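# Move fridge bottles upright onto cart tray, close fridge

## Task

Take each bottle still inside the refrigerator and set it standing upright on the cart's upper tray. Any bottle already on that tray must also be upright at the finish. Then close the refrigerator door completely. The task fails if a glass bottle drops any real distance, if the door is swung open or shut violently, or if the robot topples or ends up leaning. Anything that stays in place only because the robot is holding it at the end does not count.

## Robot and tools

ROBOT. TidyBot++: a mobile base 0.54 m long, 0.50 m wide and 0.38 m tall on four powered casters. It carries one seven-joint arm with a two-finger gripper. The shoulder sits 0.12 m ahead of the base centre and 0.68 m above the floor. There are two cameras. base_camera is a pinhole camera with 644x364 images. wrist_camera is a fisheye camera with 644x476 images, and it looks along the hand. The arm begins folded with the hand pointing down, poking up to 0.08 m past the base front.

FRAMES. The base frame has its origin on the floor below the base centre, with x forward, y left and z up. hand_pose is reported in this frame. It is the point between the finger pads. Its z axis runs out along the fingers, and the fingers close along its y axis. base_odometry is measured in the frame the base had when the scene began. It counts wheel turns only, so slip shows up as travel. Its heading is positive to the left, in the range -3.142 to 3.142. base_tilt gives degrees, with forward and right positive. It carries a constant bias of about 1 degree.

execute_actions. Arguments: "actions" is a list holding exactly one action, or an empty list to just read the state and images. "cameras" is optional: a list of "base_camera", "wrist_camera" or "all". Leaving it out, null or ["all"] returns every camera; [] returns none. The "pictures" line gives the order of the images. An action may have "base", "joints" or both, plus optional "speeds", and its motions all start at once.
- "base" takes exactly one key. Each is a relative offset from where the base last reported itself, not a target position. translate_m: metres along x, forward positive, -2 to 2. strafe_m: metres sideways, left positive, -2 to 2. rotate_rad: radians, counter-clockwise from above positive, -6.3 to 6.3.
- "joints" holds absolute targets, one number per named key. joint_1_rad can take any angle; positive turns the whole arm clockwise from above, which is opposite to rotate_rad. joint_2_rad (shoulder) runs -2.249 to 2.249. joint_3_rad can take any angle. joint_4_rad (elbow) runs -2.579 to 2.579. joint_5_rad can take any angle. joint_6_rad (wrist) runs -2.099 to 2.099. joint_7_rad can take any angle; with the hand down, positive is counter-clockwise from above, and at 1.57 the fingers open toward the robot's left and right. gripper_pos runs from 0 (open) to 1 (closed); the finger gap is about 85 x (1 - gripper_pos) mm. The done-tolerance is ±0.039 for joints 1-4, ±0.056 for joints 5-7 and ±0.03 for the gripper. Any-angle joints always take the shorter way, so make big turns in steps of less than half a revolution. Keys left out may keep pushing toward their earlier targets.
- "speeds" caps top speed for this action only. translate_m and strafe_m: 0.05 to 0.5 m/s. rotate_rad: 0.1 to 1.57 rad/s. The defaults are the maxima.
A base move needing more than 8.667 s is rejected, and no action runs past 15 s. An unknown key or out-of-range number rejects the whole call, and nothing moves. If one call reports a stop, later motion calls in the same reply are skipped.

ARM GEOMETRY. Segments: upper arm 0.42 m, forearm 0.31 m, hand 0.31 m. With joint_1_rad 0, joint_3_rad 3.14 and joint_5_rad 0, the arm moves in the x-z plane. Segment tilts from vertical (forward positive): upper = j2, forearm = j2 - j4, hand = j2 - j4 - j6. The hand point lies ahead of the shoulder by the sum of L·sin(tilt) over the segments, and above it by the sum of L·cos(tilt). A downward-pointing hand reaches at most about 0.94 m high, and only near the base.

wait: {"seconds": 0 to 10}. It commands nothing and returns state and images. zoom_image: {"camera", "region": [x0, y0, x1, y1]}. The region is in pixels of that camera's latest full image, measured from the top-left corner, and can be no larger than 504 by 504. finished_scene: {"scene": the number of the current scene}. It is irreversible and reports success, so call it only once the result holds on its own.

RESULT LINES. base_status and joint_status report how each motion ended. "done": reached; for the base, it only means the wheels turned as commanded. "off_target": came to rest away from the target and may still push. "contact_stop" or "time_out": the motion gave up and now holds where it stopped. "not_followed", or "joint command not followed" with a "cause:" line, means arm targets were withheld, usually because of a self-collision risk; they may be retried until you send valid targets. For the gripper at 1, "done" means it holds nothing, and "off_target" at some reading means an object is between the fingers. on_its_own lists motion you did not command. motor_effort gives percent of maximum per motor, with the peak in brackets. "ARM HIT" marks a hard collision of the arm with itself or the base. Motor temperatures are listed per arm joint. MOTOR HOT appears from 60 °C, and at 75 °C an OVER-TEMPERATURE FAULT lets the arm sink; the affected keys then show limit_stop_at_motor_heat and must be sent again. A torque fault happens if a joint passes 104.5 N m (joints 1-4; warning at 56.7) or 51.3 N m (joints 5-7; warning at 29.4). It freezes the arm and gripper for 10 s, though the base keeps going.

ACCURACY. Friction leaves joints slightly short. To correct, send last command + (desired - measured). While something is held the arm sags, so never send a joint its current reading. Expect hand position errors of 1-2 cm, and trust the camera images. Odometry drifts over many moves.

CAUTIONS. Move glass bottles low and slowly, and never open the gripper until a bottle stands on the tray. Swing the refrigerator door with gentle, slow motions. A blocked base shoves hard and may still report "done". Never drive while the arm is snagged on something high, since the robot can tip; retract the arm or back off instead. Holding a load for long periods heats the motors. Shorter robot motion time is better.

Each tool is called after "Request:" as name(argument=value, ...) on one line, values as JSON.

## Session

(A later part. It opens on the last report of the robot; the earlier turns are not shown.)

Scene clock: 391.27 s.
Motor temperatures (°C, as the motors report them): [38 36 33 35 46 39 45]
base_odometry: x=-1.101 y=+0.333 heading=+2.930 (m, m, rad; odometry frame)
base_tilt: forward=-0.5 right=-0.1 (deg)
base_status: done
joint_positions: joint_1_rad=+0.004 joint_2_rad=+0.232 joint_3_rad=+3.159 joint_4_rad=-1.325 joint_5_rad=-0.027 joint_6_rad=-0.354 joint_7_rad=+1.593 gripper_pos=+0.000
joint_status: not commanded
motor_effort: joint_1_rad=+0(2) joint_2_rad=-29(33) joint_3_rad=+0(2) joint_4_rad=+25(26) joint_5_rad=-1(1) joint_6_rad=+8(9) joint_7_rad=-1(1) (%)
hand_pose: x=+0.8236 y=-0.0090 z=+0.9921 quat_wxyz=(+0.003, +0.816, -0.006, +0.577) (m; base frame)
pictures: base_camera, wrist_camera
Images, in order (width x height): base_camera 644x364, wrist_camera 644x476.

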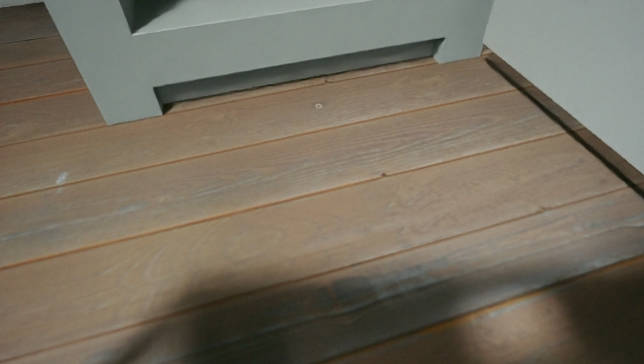

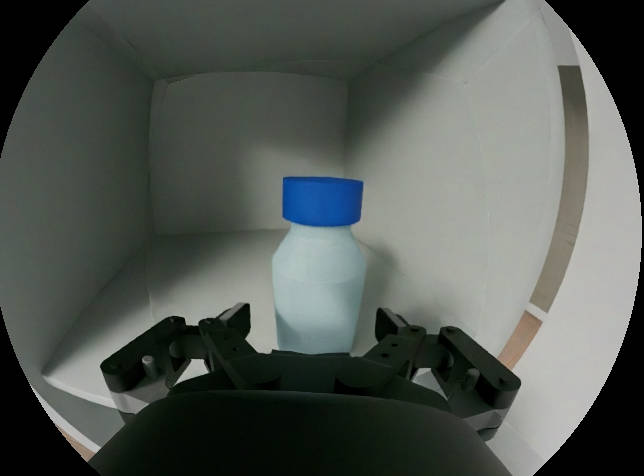

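Request:
execute_actions(actions=[{"base": {"translate_m": 0.05}, "speeds": {"translate_m": 0.05}}])

Scene clock: 403.27 s.
Motor temperatures (°C, as the motors report them): [38 36 33 35 46 39 45]
base_odometry: x=-1.150 y=+0.344 heading=+2.930 (m, m, rad; odometry frame)
base_tilt: forward=-0.4 right=-0.1 (deg)
base_status: done
joint_positions: joint_1_rad=+0.004 joint_2_rad=+0.231 joint_3_rad=+3.159 joint_4_rad=-1.325 joint_5_rad=-0.027 joint_6_rad=-0.354 joint_7_rad=+1.593 gripper_pos=+0.000
joint_status: not commanded
motor_effort: joint_1_rad=+0(1) joint_2_rad=-31(33) joint_3_rad=+0(0) joint_4_rad=+25(26) joint_5_rad=-1(1) joint_6_rad=+9(9) joint_7_rad=-1(1) (%)
hand_pose: x=+0.8232 y=-0.0090 z=+0.9928 quat_wxyz=(+0.003, +0.816, -0.006, +0.578) (m; base frame)
pictures: base_camera, wrist_camera
Images, in order (width x height): base_camera 644x364, wrist_camera 644x476.

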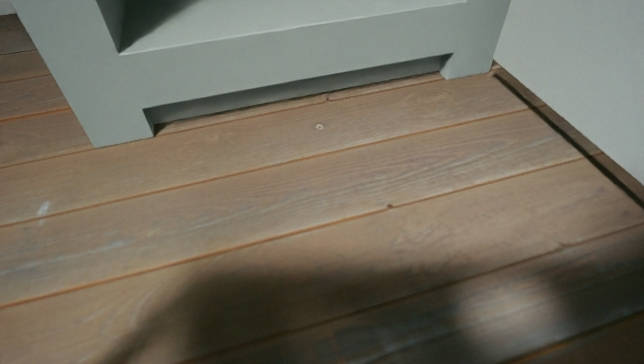

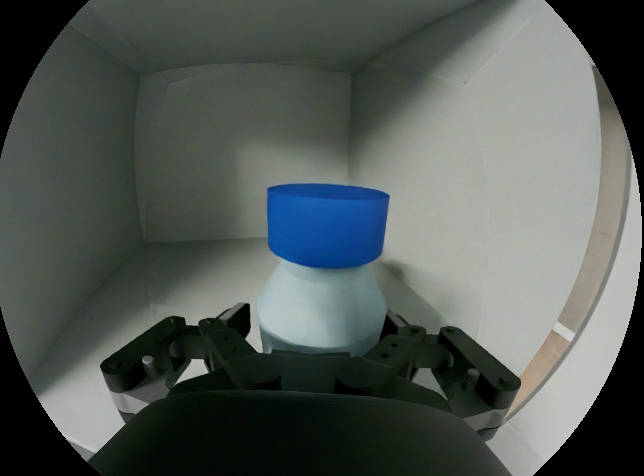

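Request:
execute_actions(actions=[{"joints": {"gripper_pos": 1.0}}])

Scene clock: 412.50 s.
Motor temperatures (°C, as the motors report them): [38 36 33 35 46 39 45]
base_odometry: x=-1.150 y=+0.344 heading=+2.930 (m, m, rad; odometry frame)
base_tilt: forward=-0.4 right=-0.1 (deg)
base_status: not commanded
joint_positions: joint_1_rad=+0.006 joint_2_rad=+0.229 joint_3_rad=+3.159 joint_4_rad=-1.324 joint_5_rad=-0.027 joint_6_rad=-0.355 joint_7_rad=+1.593 gripper_pos=+0.233
joint_status: gripper_pos off_target (ended at +0.233, target +1.000)
motor_effort: joint_1_rad=-1(4) joint_2_rad=-30(31) joint_3_rad=-1(4) joint_4_rad=+25(26) joint_5_rad=-1(2) joint_6_rad=+9(9) joint_7_rad=-1(1) (%)
hand_pose: x=+0.8229 y=-0.0101 z=+0.9940 quat_wxyz=(+0.003, +0.816, -0.006, +0.578) (m; base frame)
pictures: base_camera, wrist_camera
Images, in order (width x height): base_camera 644x364, wrist_camera 644x476.

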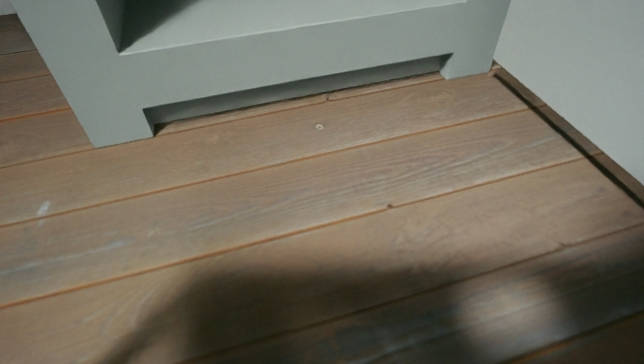

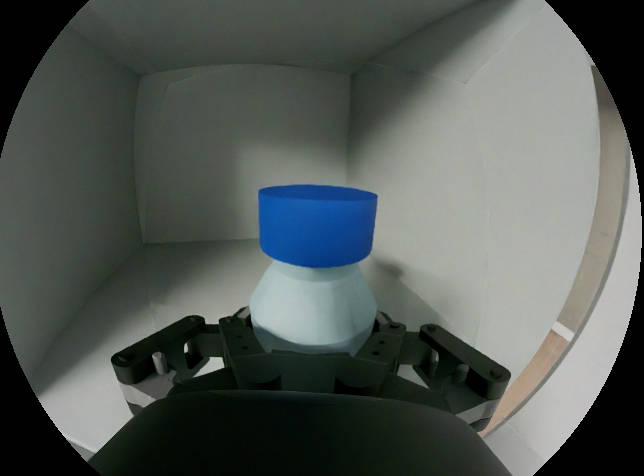

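Request:
execute_actions(actions=[{"joints": {"joint_2_rad": 0.16, "joint_6_rad": -0.45}}])

Scene clock: 419.37 s.
Motor temperatures (°C, as the motors report them): [38 36 33 35 46 39 45]
base_odometry: x=-1.150 y=+0.344 heading=+2.930 (m, m, rad; odometry frame)
base_tilt: forward=-0.4 right=-0.2 (deg)
base_status: not commanded
joint_positions: joint_1_rad=+0.006 joint_2_rad=+0.191 joint_3_rad=+3.159 joint_4_rad=-1.329 joint_5_rad=-0.027 joint_6_rad=-0.433 joint_7_rad=+1.593 gripper_pos=+0.233
joint_status: all done
motor_effort: joint_1_rad=+0(1) joint_2_rad=-31(34) joint_3_rad=+0(1) joint_4_rad=+28(29) joint_5_rad=-1(1) joint_6_rad=+10(11) joint_7_rad=-1(1) (%)
hand_pose: x=+0.8017 y=-0.0093 z=+0.9953 quat_wxyz=(+0.002, +0.828, -0.006, +0.560) (m; base frame)
pictures: base_camera, wrist_camera
Images, in order (width x height): base_camera 644x364, wrist_camera 644x476.

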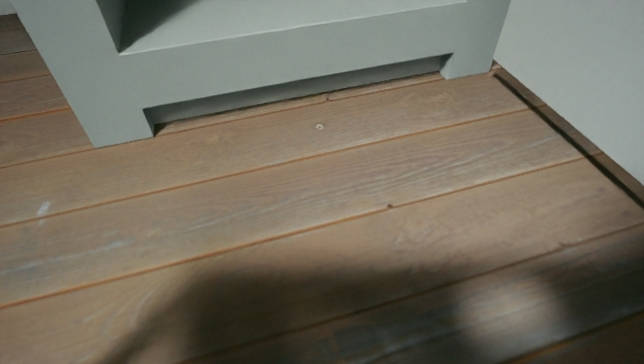

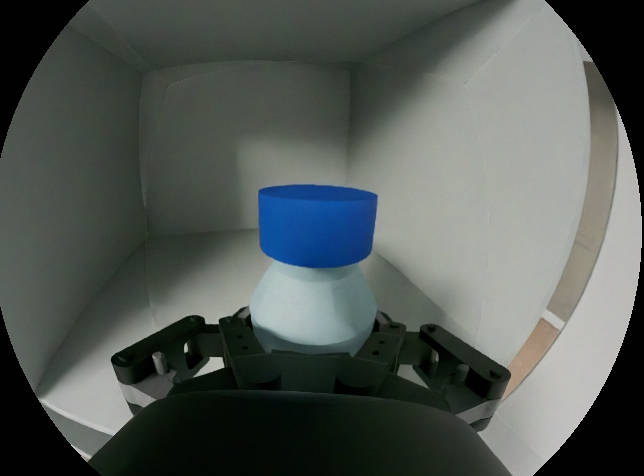

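Request:
execute_actions(actions=[{"joints": {"joint_4_rad": -1.22}}])

Scene clock: 425.83 s.
Motor temperatures (°C, as the motors report them): [38 37 33 35 46 39 45]
base_odometry: x=-1.150 y=+0.344 heading=+2.930 (m, m, rad; odometry frame)
base_tilt: forward=-0.4 right=-0.2 (deg)
base_status: not commanded
joint_positions: joint_1_rad=+0.006 joint_2_rad=+0.193 joint_3_rad=+3.159 joint_4_rad=-1.258 joint_5_rad=-0.027 joint_6_rad=-0.447 joint_7_rad=+1.593 gripper_pos=+0.233
joint_status: all done
motor_effort: joint_1_rad=+0(0) joint_2_rad=-34(37) joint_3_rad=+0(0) joint_4_rad=+31(33) joint_5_rad=-2(0) joint_6_rad=+13(13) joint_7_rad=-1(1) (%)
hand_pose: x=+0.8067 y=-0.0091 z=+1.0325 quat_wxyz=(+0.002, +0.813, -0.006, +0.583) (m; base frame)
pictures: base_camera, wrist_camera
Images, in order (width x height): base_camera 644x364, wrist_camera 644x476.

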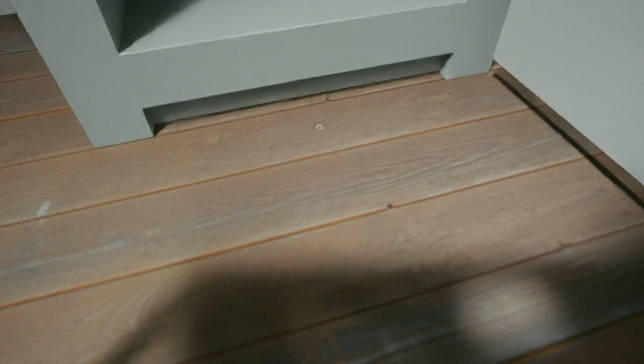

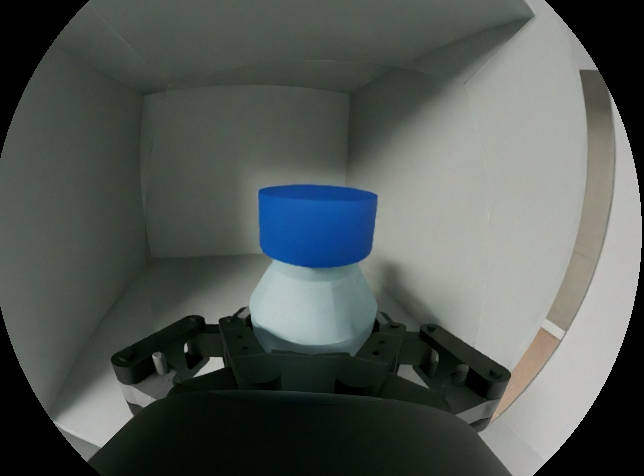

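Request:
execute_actions(actions=[{"base": {"translate_m": -0.8}, "speeds": {"translate_m": 0.3}}])

Request:
execute_actions(actions=[{"base": {"rotate_rad": -1.65}, "speeds": {"rotate_rad": 0.6}}])

Scene clock: 450.77 s.
Motor temperatures (°C, as the motors report them): [38 37 33 35 46 39 45]
base_odometry: x=-0.367 y=+0.177 heading=+2.931 (m, m, rad; odometry frame)
base_tilt: forward=-0.5 right=-0.1 (deg)
base_status: done
joint_positions: joint_1_rad=+0.004 joint_2_rad=+0.190 joint_3_rad=+3.157 joint_4_rad=-1.258 joint_5_rad=-0.027 joint_6_rad=-0.448 joint_7_rad=+1.593 gripper_pos=+0.233
joint_status: not commanded
motor_effort: joint_1_rad=+0(6) joint_2_rad=-34(39) joint_3_rad=+0(5) joint_4_rad=+31(33) joint_5_rad=-1(3) joint_6_rad=+12(14) joint_7_rad=-1(1) (%)
hand_pose: x=+0.8058 y=-0.0072 z=+1.0340 quat_wxyz=(+0.001, +0.812, -0.004, +0.583) (m; base frame)
pictures: base_camera, wrist_camera
Images, in order (width x height): base_camera 644x364, wrist_camera 644x476.

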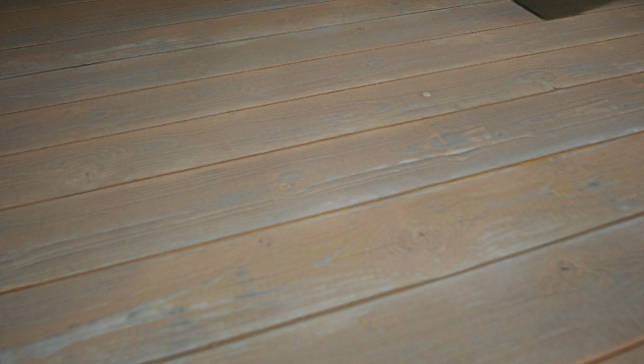

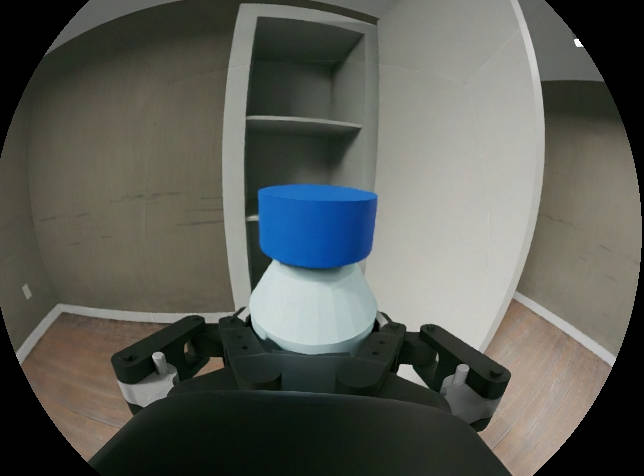

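Scene clock: 454.47 s.
Motor temperatures (°C, as the motors report them): [38 37 33 35 46 39 45]
base_odometry: x=-0.367 y=+0.177 heading=+1.281 (m, m, rad; odometry frame)
base_tilt: forward=-0.5 right=-0.1 (deg)
base_status: done
joint_positions: joint_1_rad=+0.001 joint_2_rad=+0.190 joint_3_rad=+3.145 joint_4_rad=-1.258 joint_5_rad=-0.027 joint_6_rad=-0.448 joint_7_rad=+1.593 gripper_pos=+0.233
joint_status: not commanded
motor_effort: joint_1_rad=+0(5) joint_2_rad=-34(36) joint_3_rad=+0(4) joint_4_rad=+31(31) joint_5_rad=-1(2) joint_6_rad=+13(13) joint_7_rad=-1(1) (%)
hand_pose: x=+0.8056 y=+0.0023 z=+1.0340 quat_wxyz=(-0.004, +0.812, +0.001, +0.583) (m; base frame)
pictures: base_camera, wrist_camera
Images, in order (width x height): base_camera 644x364, wrist_camera 644x476.

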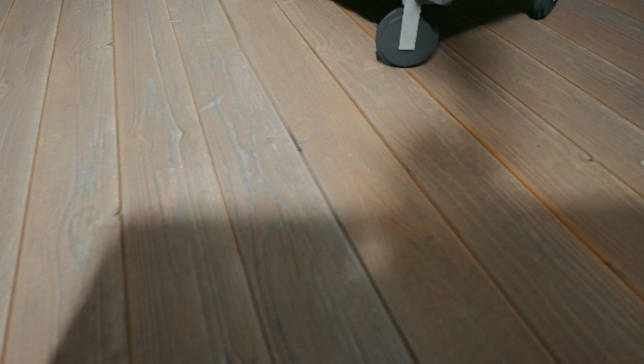

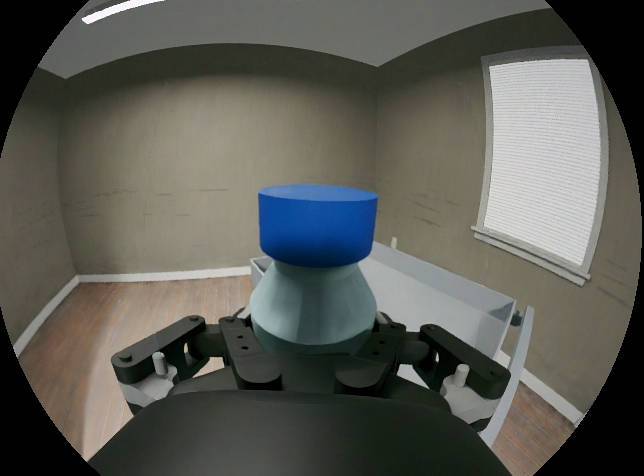

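Request:
zoom_image(camera="wrist_camera", region=[230, 220, 570, 420])

Region (230, 220, 570, 420) of wrist_camera's 644x476 image, scaled by 1.482; it fills the top 296 rows of this view, and the rest is white.

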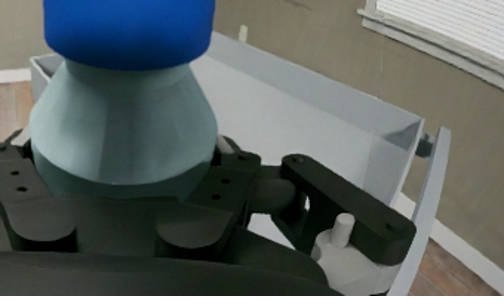

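Request:
execute_actions(actions=[{"base": {"translate_m": 0.38}, "joints": {"joint_1_rad": 0.09}, "speeds": {"translate_m": 0.25}}])

Scene clock: 543.10 s.
Motor temperatures (°C, as the motors report them): [38 38 33 35 46 40 45]
base_odometry: x=-0.258 y=+0.541 heading=+1.280 (m, m, rad; odometry frame)
base_tilt: forward=-0.4 right=-0.2 (deg)
base_status: done
joint_positions: joint_1_rad=+0.092 joint_2_rad=+0.195 joint_3_rad=+3.146 joint_4_rad=-1.258 joint_5_rad=-0.027 joint_6_rad=-0.448 joint_7_rad=+1.593 gripper_pos=+0.233
joint_status: all done
motor_effort: joint_1_rad=+0(3) joint_2_rad=-34(37) joint_3_rad=+0(3) joint_4_rad=+31(32) joint_5_rad=+0(2) joint_6_rad=+12(13) joint_7_rad=-1(1) (%)
hand_pose: x=+0.8044 y=-0.0610 z=+1.0310 quat_wxyz=(+0.023, +0.813, -0.036, +0.581) (m; base frame)
pictures: base_camera, wrist_camera
Images, in order (width x height): base_camera 644x364, wrist_camera 644x476.

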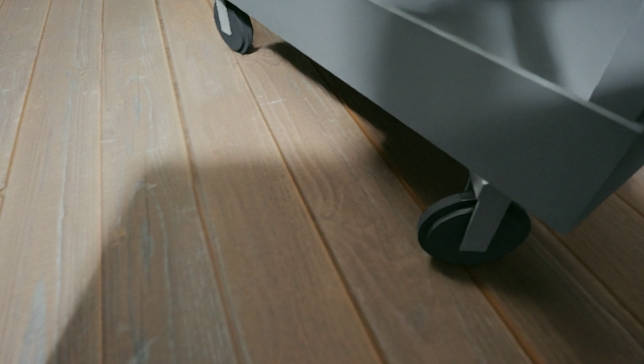

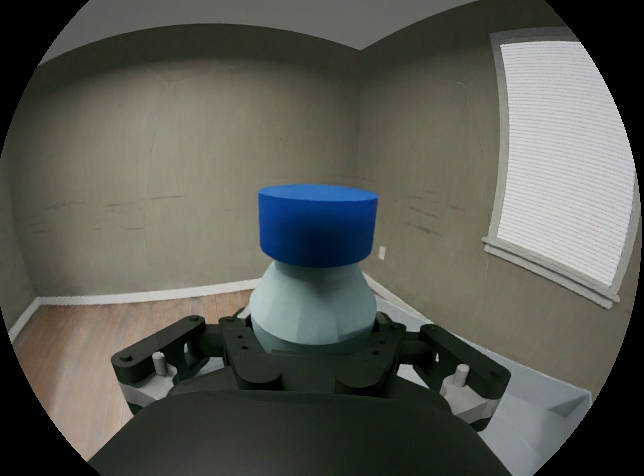

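Request:
execute_actions(actions=[{"joints": {"joint_2_rad": 0.41, "joint_4_rad": -1.19, "joint_6_rad": -0.23}}])

Scene clock: 555.47 s.
Motor temperatures (°C, as the motors report them): [38 38 33 35 46 40 45]
base_odometry: x=-0.258 y=+0.541 heading=+1.280 (m, m, rad; odometry frame)
base_tilt: forward=-0.3 right=-0.1 (deg)
base_status: not commanded
joint_positions: joint_1_rad=+0.092 joint_2_rad=+0.453 joint_3_rad=+3.146 joint_4_rad=-1.230 joint_5_rad=-0.027 joint_6_rad=-0.291 joint_7_rad=+1.593 gripper_pos=+0.233
joint_status: joint_2_rad off_target (ended at +0.453, target +0.410); joint_4_rad off_target (ended at -1.230, target -1.190); joint_6_rad off_target (ended at -0.291, target -0.230)
motor_effort: joint_1_rad=+0(0) joint_2_rad=-45(50) joint_3_rad=+0(1) joint_4_rad=+31(34) joint_5_rad=-1(1) joint_6_rad=+12(13) joint_7_rad=-1(1) (%)
hand_pose: x=+0.8986 y=-0.0709 z=+0.9032 quat_wxyz=(+0.023, +0.833, -0.039, +0.551) (m; base frame)
pictures: base_camera, wrist_camera
Images, in order (width x height): base_camera 644x364, wrist_camera 644x476.

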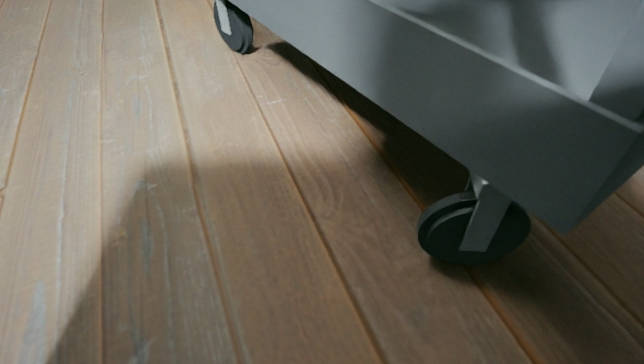

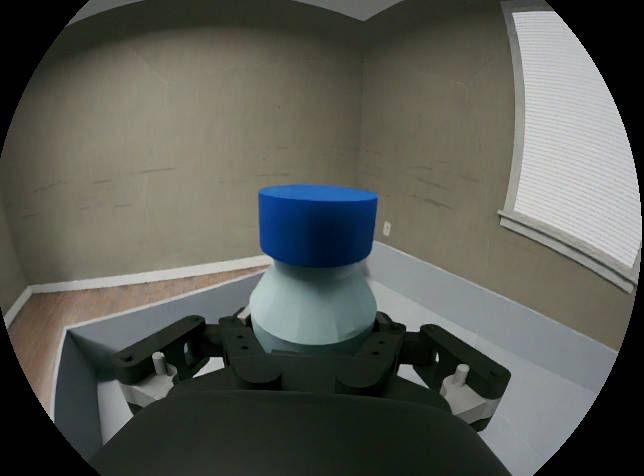

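Request:
zoom_image(camera="wrist_camera", region=[360, 220, 640, 440])

Region (360, 220, 640, 440) of wrist_camera's 644x476 image, scaled by 1.800; it fills the top 396 rows of this view, and the rest is white.

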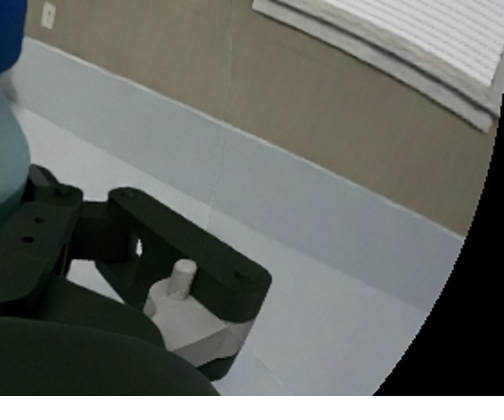

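Request:
execute_actions(actions=[{"joints": {"joint_4_rad": -1.29, "joint_6_rad": -0.07}}])

Scene clock: 587.50 s.
Motor temperatures (°C, as the motors report them): [38 39 33 36 46 40 45]
base_odometry: x=-0.258 y=+0.541 heading=+1.280 (m, m, rad; odometry frame)
base_tilt: forward=-0.4 right=-0.1 (deg)
base_status: not commanded
joint_positions: joint_1_rad=+0.092 joint_2_rad=+0.452 joint_3_rad=+3.146 joint_4_rad=-1.314 joint_5_rad=-0.027 joint_6_rad=-0.133 joint_7_rad=+1.593 gripper_pos=+0.233
joint_status: joint_6_rad off_target (ended at -0.133, target -0.070); the others done
motor_effort: joint_1_rad=+0(0) joint_2_rad=-44(45) joint_3_rad=+0(1) joint_4_rad=+31(31) joint_5_rad=-2(1) joint_6_rad=+13(12) joint_7_rad=-1(1) (%)
hand_pose: x=+0.9027 y=-0.0726 z=+0.8991 quat_wxyz=(+0.026, +0.812, -0.039, +0.582) (m; base frame)
pictures: base_camera, wrist_camera
Images, in order (width x height): base_camera 644x364, wrist_camera 644x476.

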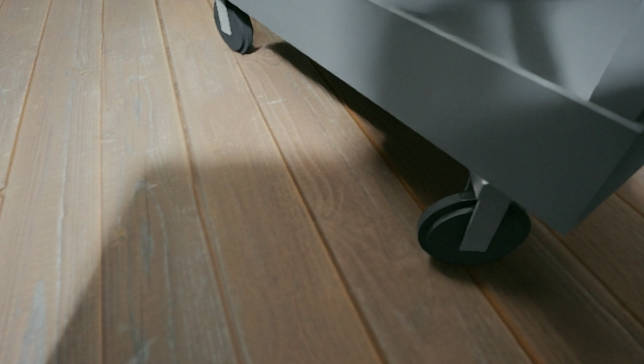

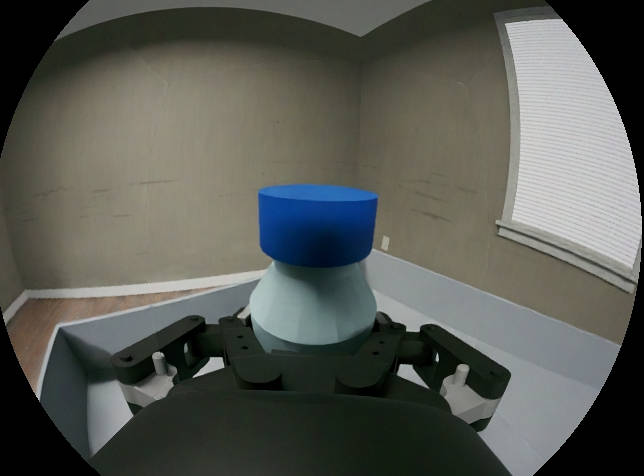

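Request:
execute_actions(actions=[{"joints": {"joint_2_rad": 0.45, "joint_4_rad": -1.37, "joint_6_rad": 0.05}}])

Scene clock: 597.97 s.
Motor temperatures (°C, as the motors report them): [38 39 33 36 46 40 45]
base_odometry: x=-0.258 y=+0.541 heading=+1.280 (m, m, rad; odometry frame)
base_tilt: forward=-0.4 right=-0.2 (deg)
base_status: not commanded
joint_positions: joint_1_rad=+0.092 joint_2_rad=+0.484 joint_3_rad=+3.146 joint_4_rad=-1.392 joint_5_rad=-0.027 joint_6_rad=-0.012 joint_7_rad=+1.593 gripper_pos=+0.233
joint_status: joint_6_rad off_target (ended at -0.012, target +0.050); the others done
motor_effort: joint_1_rad=+0(0) joint_2_rad=-45(46) joint_3_rad=-1(1) joint_4_rad=+30(32) joint_5_rad=-1(1) joint_6_rad=+12(14) joint_7_rad=-1(1) (%)
hand_pose: x=+0.9071 y=-0.0741 z=+0.8626 quat_wxyz=(+0.027, +0.809, -0.040, +0.586) (m; base frame)
pictures: base_camera, wrist_camera
Images, in order (width x height): base_camera 644x364, wrist_camera 644x476.

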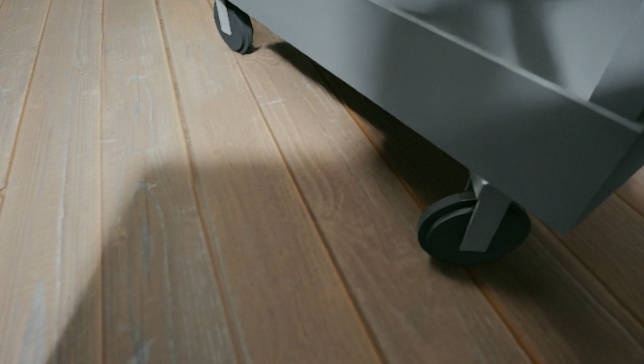

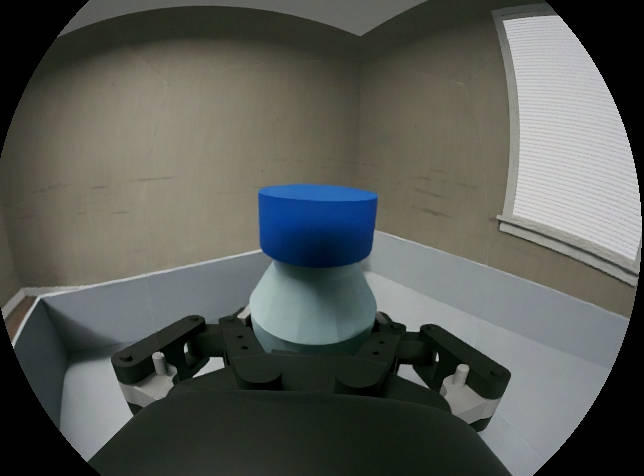

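Request:
execute_actions(actions=[{"joints": {"joint_2_rad": 0.48}}])

Scene clock: 604.90 s.
Motor temperatures (°C, as the motors report them): [38 39 33 36 46 40 45]
base_odometry: x=-0.258 y=+0.541 heading=+1.280 (m, m, rad; odometry frame)
base_tilt: forward=-0.5 right=-0.2 (deg)
base_status: not commanded
joint_positions: joint_1_rad=+0.092 joint_2_rad=+0.499 joint_3_rad=+3.146 joint_4_rad=-1.391 joint_5_rad=-0.027 joint_6_rad=-0.005 joint_7_rad=+1.593 gripper_pos=+0.233
joint_status: all done
motor_effort: joint_1_rad=+0(1) joint_2_rad=-43(45) joint_3_rad=+0(1) joint_4_rad=+28(30) joint_5_rad=-1(1) joint_6_rad=+12(12) joint_7_rad=-1(1) (%)
hand_pose: x=+0.9104 y=-0.0745 z=+0.8536 quat_wxyz=(+0.027, +0.811, -0.040, +0.583) (m; base frame)
pictures: base_camera, wrist_camera
Images, in order (width x height): base_camera 644x364, wrist_camera 644x476.

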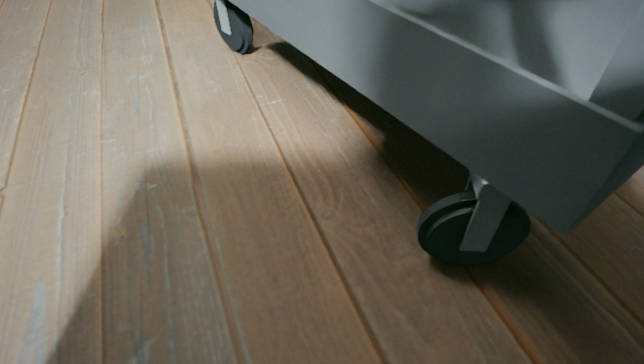

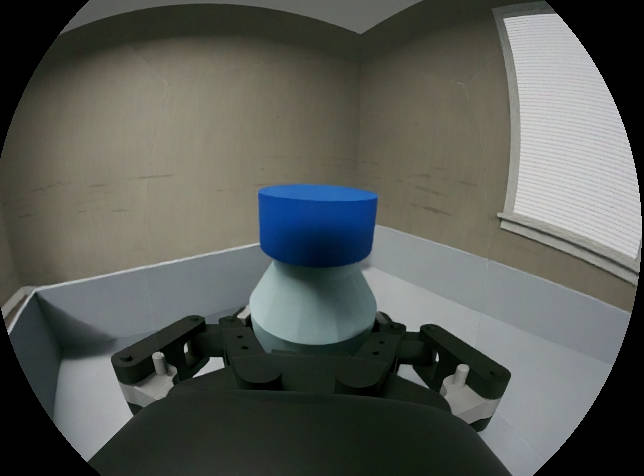

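Request:
execute_actions(actions=[{"joints": {"joint_2_rad": 0.505}}])

Scene clock: 619.83 s.
Motor temperatures (°C, as the motors report them): [38 39 33 36 46 40 45]
base_odometry: x=-0.258 y=+0.541 heading=+1.280 (m, m, rad; odometry frame)
base_tilt: forward=-0.5 right=-0.1 (deg)
base_status: not commanded
joint_positions: joint_1_rad=+0.092 joint_2_rad=+0.502 joint_3_rad=+3.146 joint_4_rad=-1.390 joint_5_rad=-0.027 joint_6_rad=+0.000 joint_7_rad=+1.593 gripper_pos=+0.233
joint_status: all done
motor_effort: joint_1_rad=+0(0) joint_2_rad=-40(43) joint_3_rad=+0(0) joint_4_rad=+27(28) joint_5_rad=-1(1) joint_6_rad=+10(12) joint_7_rad=-1(1) (%)
hand_pose: x=+0.9116 y=-0.0746 z=+0.8534 quat_wxyz=(+0.028, +0.810, -0.040, +0.584) (m; base frame)
pictures: base_camera, wrist_camera
Images, in order (width x height): base_camera 644x364, wrist_camera 644x476.

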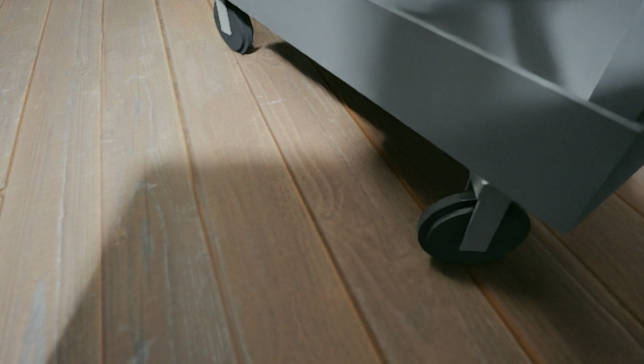

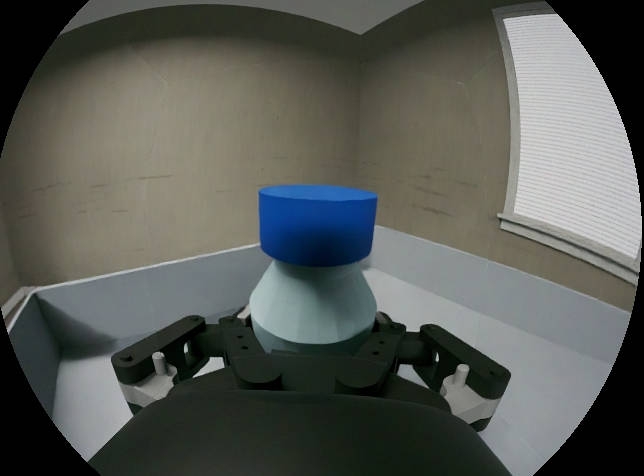

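The hand has stopped descending and the load is coming off the motors, so the bottle is resting on the tray. I'll release it.

Request:
execute_actions(actions=[{"joints": {"gripper_pos": 0.0}}])

Scene clock: 623.20 s.
Motor temperatures (°C, as the motors report them): [38 39 33 36 46 40 45]
base_odometry: x=-0.258 y=+0.541 heading=+1.280 (m, m, rad; odometry frame)
base_tilt: forward=-0.5 right=-0.1 (deg)
base_status: not commanded
joint_positions: joint_1_rad=+0.092 joint_2_rad=+0.502 joint_3_rad=+3.146 joint_4_rad=-1.380 joint_5_rad=-0.027 joint_6_rad=+0.016 joint_7_rad=+1.593 gripper_pos=+0.000
joint_status: all done
motor_effort: joint_1_rad=+0(0) joint_2_rad=-38(41) joint_3_rad=-1(0) joint_4_rad=+24(27) joint_5_rad=-2(1) joint_6_rad=+9(11) joint_7_rad=-1(1) (%)
hand_pose: x=+0.9151 y=-0.0751 z=+0.8642 quat_wxyz=(+0.028, +0.802, -0.040, +0.595) (m; base frame)
pictures: base_camera, wrist_camera
Images, in order (width x height): base_camera 644x364, wrist_camera 644x476.

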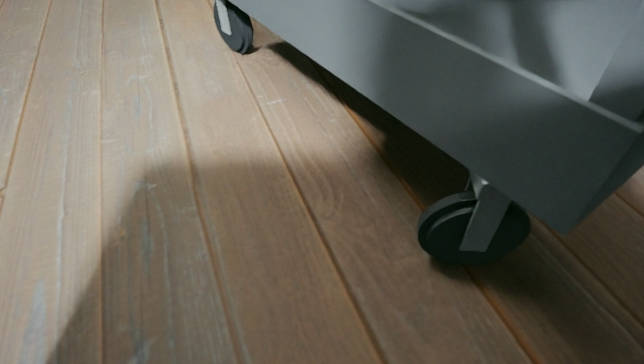

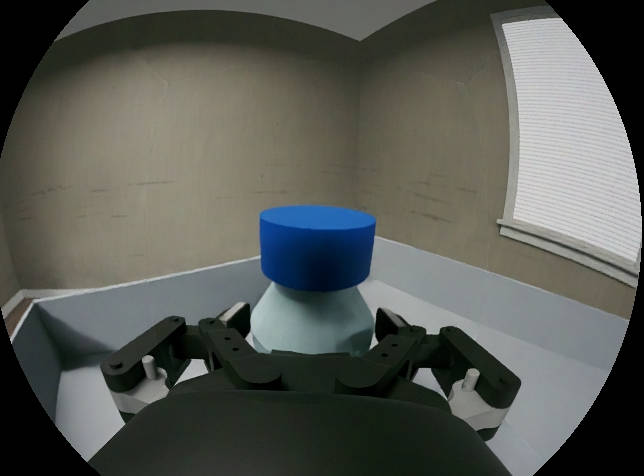

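Request:
execute_actions(actions=[{"joints": {"joint_2_rad": 0.28, "joint_6_rad": -0.25}}])

Scene clock: 628.07 s.
Motor temperatures (°C, as the motors report them): [38 39 33 35 46 40 45]
base_odometry: x=-0.258 y=+0.541 heading=+1.280 (m, m, rad; odometry frame)
base_tilt: forward=-0.5 right=-0.2 (deg)
base_status: not commanded
joint_positions: joint_1_rad=+0.092 joint_2_rad=+0.274 joint_3_rad=+3.146 joint_4_rad=-1.374 joint_5_rad=-0.027 joint_6_rad=-0.215 joint_7_rad=+1.593 gripper_pos=+0.000
joint_status: all done
motor_effort: joint_1_rad=+0(0) joint_2_rad=-32(41) joint_3_rad=+0(1) joint_4_rad=+25(25) joint_5_rad=-1(1) joint_6_rad=+8(9) joint_7_rad=-1(1) (%)
hand_pose: x=+0.8414 y=-0.0663 z=+0.9727 quat_wxyz=(+0.026, +0.802, -0.038, +0.596) (m; base frame)
pictures: base_camera, wrist_camera
Images, in order (width x height): base_camera 644x364, wrist_camera 644x476.

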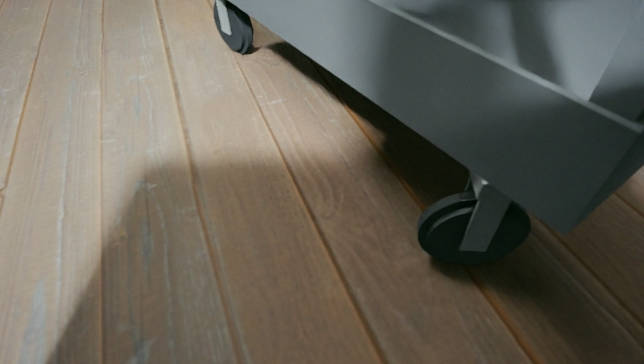

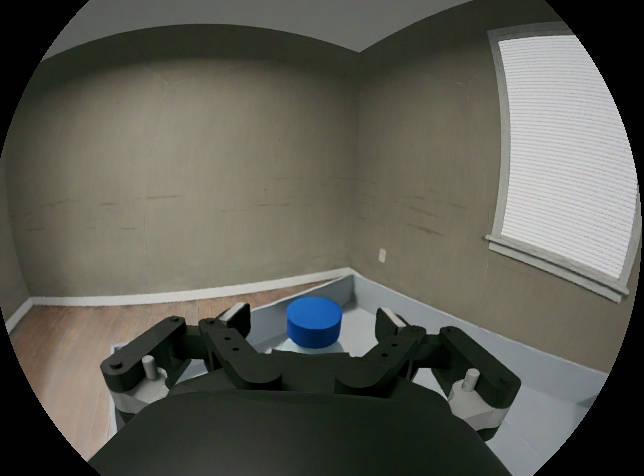

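Request:
execute_actions(actions=[{"base": {"translate_m": -0.38}, "joints": {"joint_6_rad": -0.6, "joint_2_rad": 0.1}}])

Scene clock: 634.10 s.
Motor temperatures (°C, as the motors report them): [38 39 33 35 46 40 45]
base_odometry: x=-0.367 y=+0.177 heading=+1.281 (m, m, rad; odometry frame)
base_tilt: forward=-0.5 right=-0.2 (deg)
base_status: done
joint_positions: joint_1_rad=+0.090 joint_2_rad=+0.095 joint_3_rad=+3.145 joint_4_rad=-1.372 joint_5_rad=-0.027 joint_6_rad=-0.569 joint_7_rad=+1.593 gripper_pos=+0.000
joint_status: all done
motor_effort: joint_1_rad=+0(5) joint_2_rad=-25(36) joint_3_rad=+0(4) joint_4_rad=+25(26) joint_5_rad=-2(1) joint_6_rad=+8(8) joint_7_rad=-1(1) (%)
hand_pose: x=+0.7476 y=-0.0533 z=+0.9937 quat_wxyz=(+0.018, +0.850, -0.036, +0.525) (m; base frame)
pictures: base_camera, wrist_camera
Images, in order (width x height): base_camera 644x364, wrist_camera 644x476.

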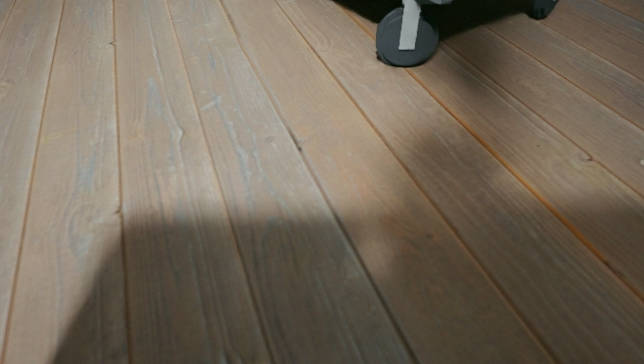

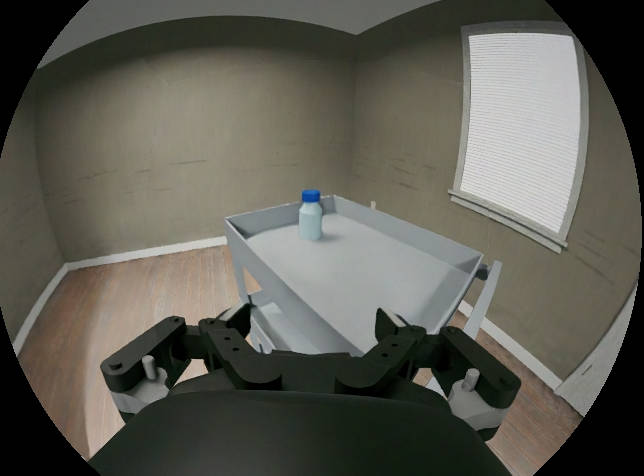

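Request:
execute_actions(actions=[{"base": {"rotate_rad": 1.70}, "joints": {"joint_1_rad": -0.01, "joint_2_rad": 0.808, "joint_4_rad": -1.842, "joint_6_rad": 0.78}}])

Request:
execute_actions(actions=[{"base": {"translate_m": 0.42}}])

Scene clock: 674.03 s.
Motor temperatures (°C, as the motors report them): [38 39 33 35 46 40 45]
base_odometry: x=-0.367 y=+0.177 heading=+2.981 (m, m, rad; odometry frame)
base_tilt: forward=-0.4 right=-0.2 (deg)
base_status: done
joint_positions: joint_1_rad=-0.013 joint_2_rad=+0.806 joint_3_rad=+3.133 joint_4_rad=-1.831 joint_5_rad=-0.027 joint_6_rad=+0.746 joint_7_rad=+1.593 gripper_pos=+0.000
joint_status: all done
motor_effort: joint_1_rad=+0(6) joint_2_rad=-39(44) joint_3_rad=-1(4) joint_4_rad=+15(24) joint_5_rad=-1(2) joint_6_rad=+9(8) joint_7_rad=-1(1) (%)
hand_pose: x=+0.8700 y=+0.0103 z=+0.6003 quat_wxyz=(+0.000, +0.811, +0.001, +0.585) (m; base frame)
pictures: base_camera, wrist_camera
Images, in order (width x height): base_camera 644x364, wrist_camera 644x476.

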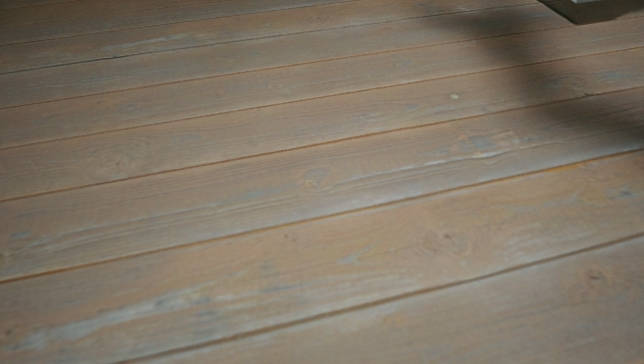

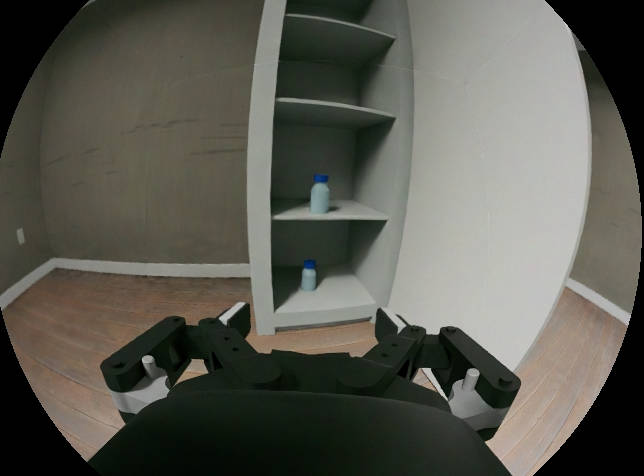

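Scene clock: 676.23 s.
Motor temperatures (°C, as the motors report them): [38 39 33 35 46 40 45]
base_odometry: x=-0.782 y=+0.243 heading=+2.981 (m, m, rad; odometry frame)
base_tilt: forward=-0.4 right=-0.1 (deg)
base_status: done
joint_positions: joint_1_rad=-0.013 joint_2_rad=+0.806 joint_3_rad=+3.133 joint_4_rad=-1.834 joint_5_rad=-0.027 joint_6_rad=+0.747 joint_7_rad=+1.593 gripper_pos=+0.000
joint_status: not commanded
motor_effort: joint_1_rad=+0(1) joint_2_rad=-39(41) joint_3_rad=-1(1) joint_4_rad=+15(16) joint_5_rad=-1(1) joint_6_rad=+8(9) joint_7_rad=-1(1) (%)
hand_pose: x=+0.8687 y=+0.0102 z=+0.5990 quat_wxyz=(+0.000, +0.811, +0.001, +0.584) (m; base frame)
pictures: base_camera, wrist_camera
Images, in order (width x height): base_camera 644x364, wrist_camera 644x476.

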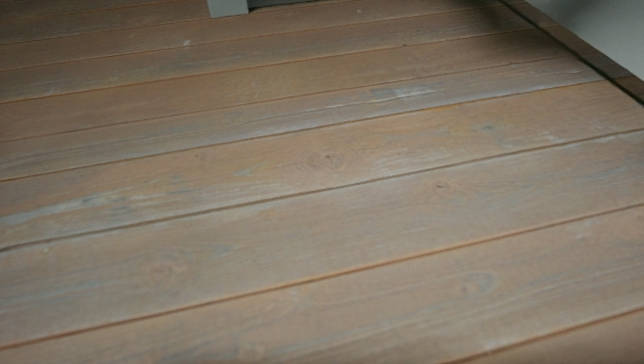

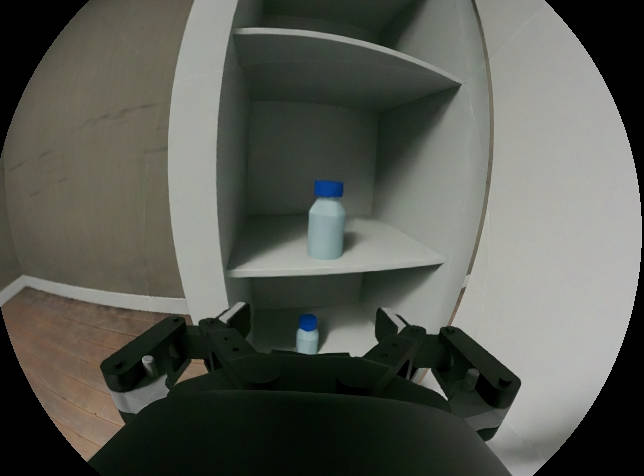

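Request:
execute_actions(actions=[{"base": {"strafe_m": -0.02}, "joints": {"joint_2_rad": 0.835}, "speeds": {"strafe_m": 0.05}}])

Request:
execute_actions(actions=[{"base": {"translate_m": 0.17}, "speeds": {"translate_m": 0.15}}])

Scene clock: 693.97 s.
Motor temperatures (°C, as the motors report them): [38 39 33 35 46 40 45]
base_odometry: x=-0.779 y=+0.263 heading=+2.982 (m, m, rad; odometry frame)
base_tilt: forward=-0.5 right=-0.2 (deg)
base_status: done
joint_positions: joint_1_rad=-0.012 joint_2_rad=+0.826 joint_3_rad=+3.133 joint_4_rad=-1.835 joint_5_rad=-0.027 joint_6_rad=+0.747 joint_7_rad=+1.593 gripper_pos=+0.000
joint_status: all done
motor_effort: joint_1_rad=+0(3) joint_2_rad=-39(40) joint_3_rad=+0(2) joint_4_rad=+15(15) joint_5_rad=-1(3) joint_6_rad=+9(9) joint_7_rad=-1(1) (%)
hand_pose: x=+0.8668 y=+0.0094 z=+0.5836 quat_wxyz=(+0.001, +0.817, +0.001, +0.576) (m; base frame)
pictures: base_camera, wrist_camera
Images, in order (width x height): base_camera 644x364, wrist_camera 644x476.

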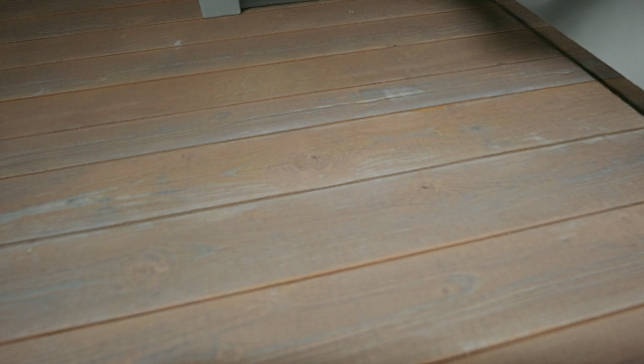

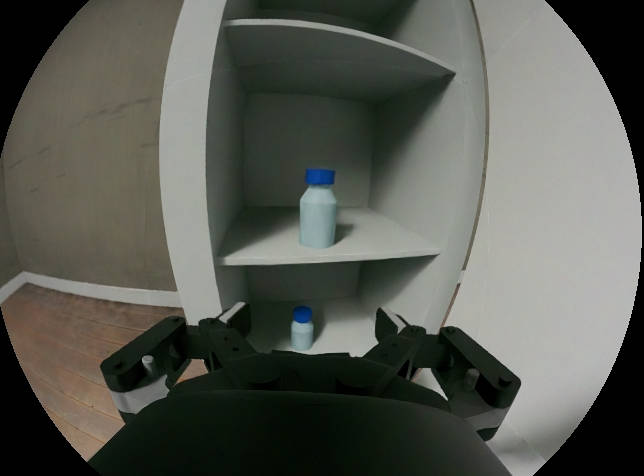

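Scene clock: 695.77 s.
Motor temperatures (°C, as the motors report them): [38 39 33 35 46 40 45]
base_odometry: x=-0.947 y=+0.291 heading=+2.981 (m, m, rad; odometry frame)
base_tilt: forward=-0.4 right=-0.2 (deg)
base_status: done
joint_positions: joint_1_rad=-0.012 joint_2_rad=+0.827 joint_3_rad=+3.133 joint_4_rad=-1.836 joint_5_rad=-0.027 joint_6_rad=+0.748 joint_7_rad=+1.593 gripper_pos=+0.000
joint_status: not commanded
motor_effort: joint_1_rad=+0(2) joint_2_rad=-39(42) joint_3_rad=-1(1) joint_4_rad=+15(16) joint_5_rad=-1(1) joint_6_rad=+9(10) joint_7_rad=-1(1) (%)
hand_pose: x=+0.8663 y=+0.0093 z=+0.5829 quat_wxyz=(+0.001, +0.818, +0.001, +0.576) (m; base frame)
pictures: base_camera, wrist_camera
Images, in order (width x height): base_camera 644x364, wrist_camera 644x476.

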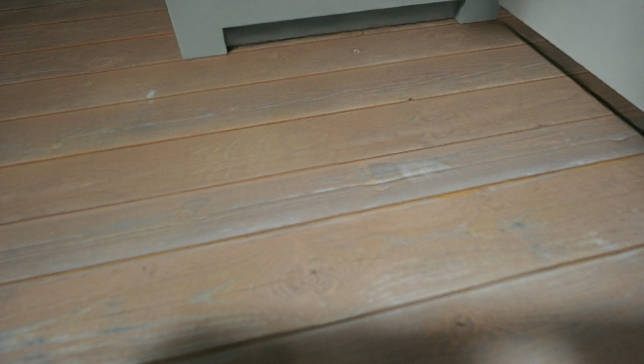

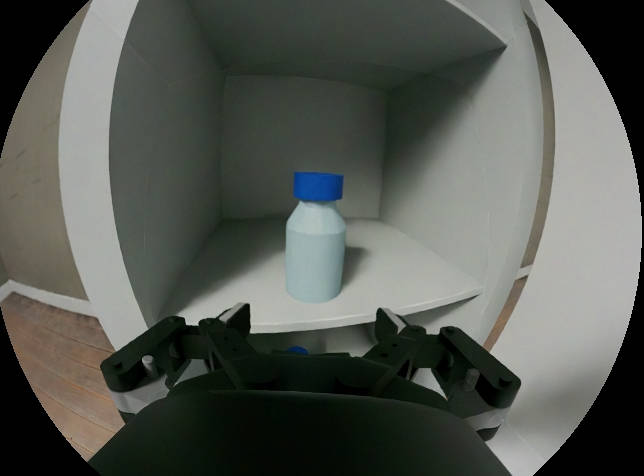

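Request:
execute_actions(actions=[{"base": {"translate_m": 0.10}, "speeds": {"translate_m": 0.08}}])

Scene clock: 706.07 s.
Motor temperatures (°C, as the motors report them): [38 39 33 35 46 40 45]
base_odometry: x=-1.046 y=+0.307 heading=+2.981 (m, m, rad; odometry frame)
base_tilt: forward=-0.4 right=-0.2 (deg)
base_status: done
joint_positions: joint_1_rad=-0.012 joint_2_rad=+0.827 joint_3_rad=+3.133 joint_4_rad=-1.837 joint_5_rad=-0.027 joint_6_rad=+0.748 joint_7_rad=+1.593 gripper_pos=+0.000
joint_status: not commanded
motor_effort: joint_1_rad=+0(2) joint_2_rad=-39(41) joint_3_rad=-1(2) joint_4_rad=+15(16) joint_5_rad=-1(0) joint_6_rad=+8(9) joint_7_rad=-1(1) (%)
hand_pose: x=+0.8660 y=+0.0093 z=+0.5824 quat_wxyz=(+0.001, +0.818, +0.001, +0.575) (m; base frame)
pictures: base_camera, wrist_camera
Images, in order (width x height): base_camera 644x364, wrist_camera 644x476.

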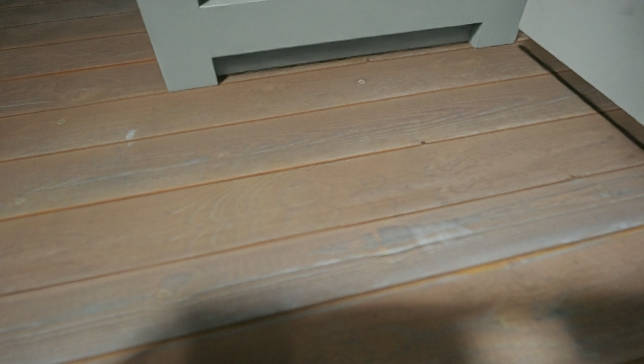

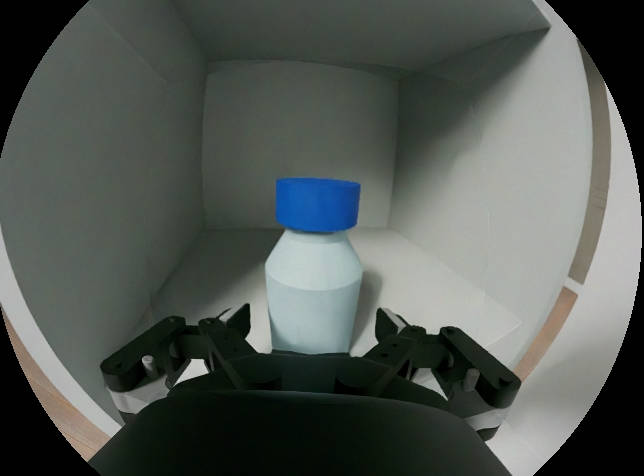

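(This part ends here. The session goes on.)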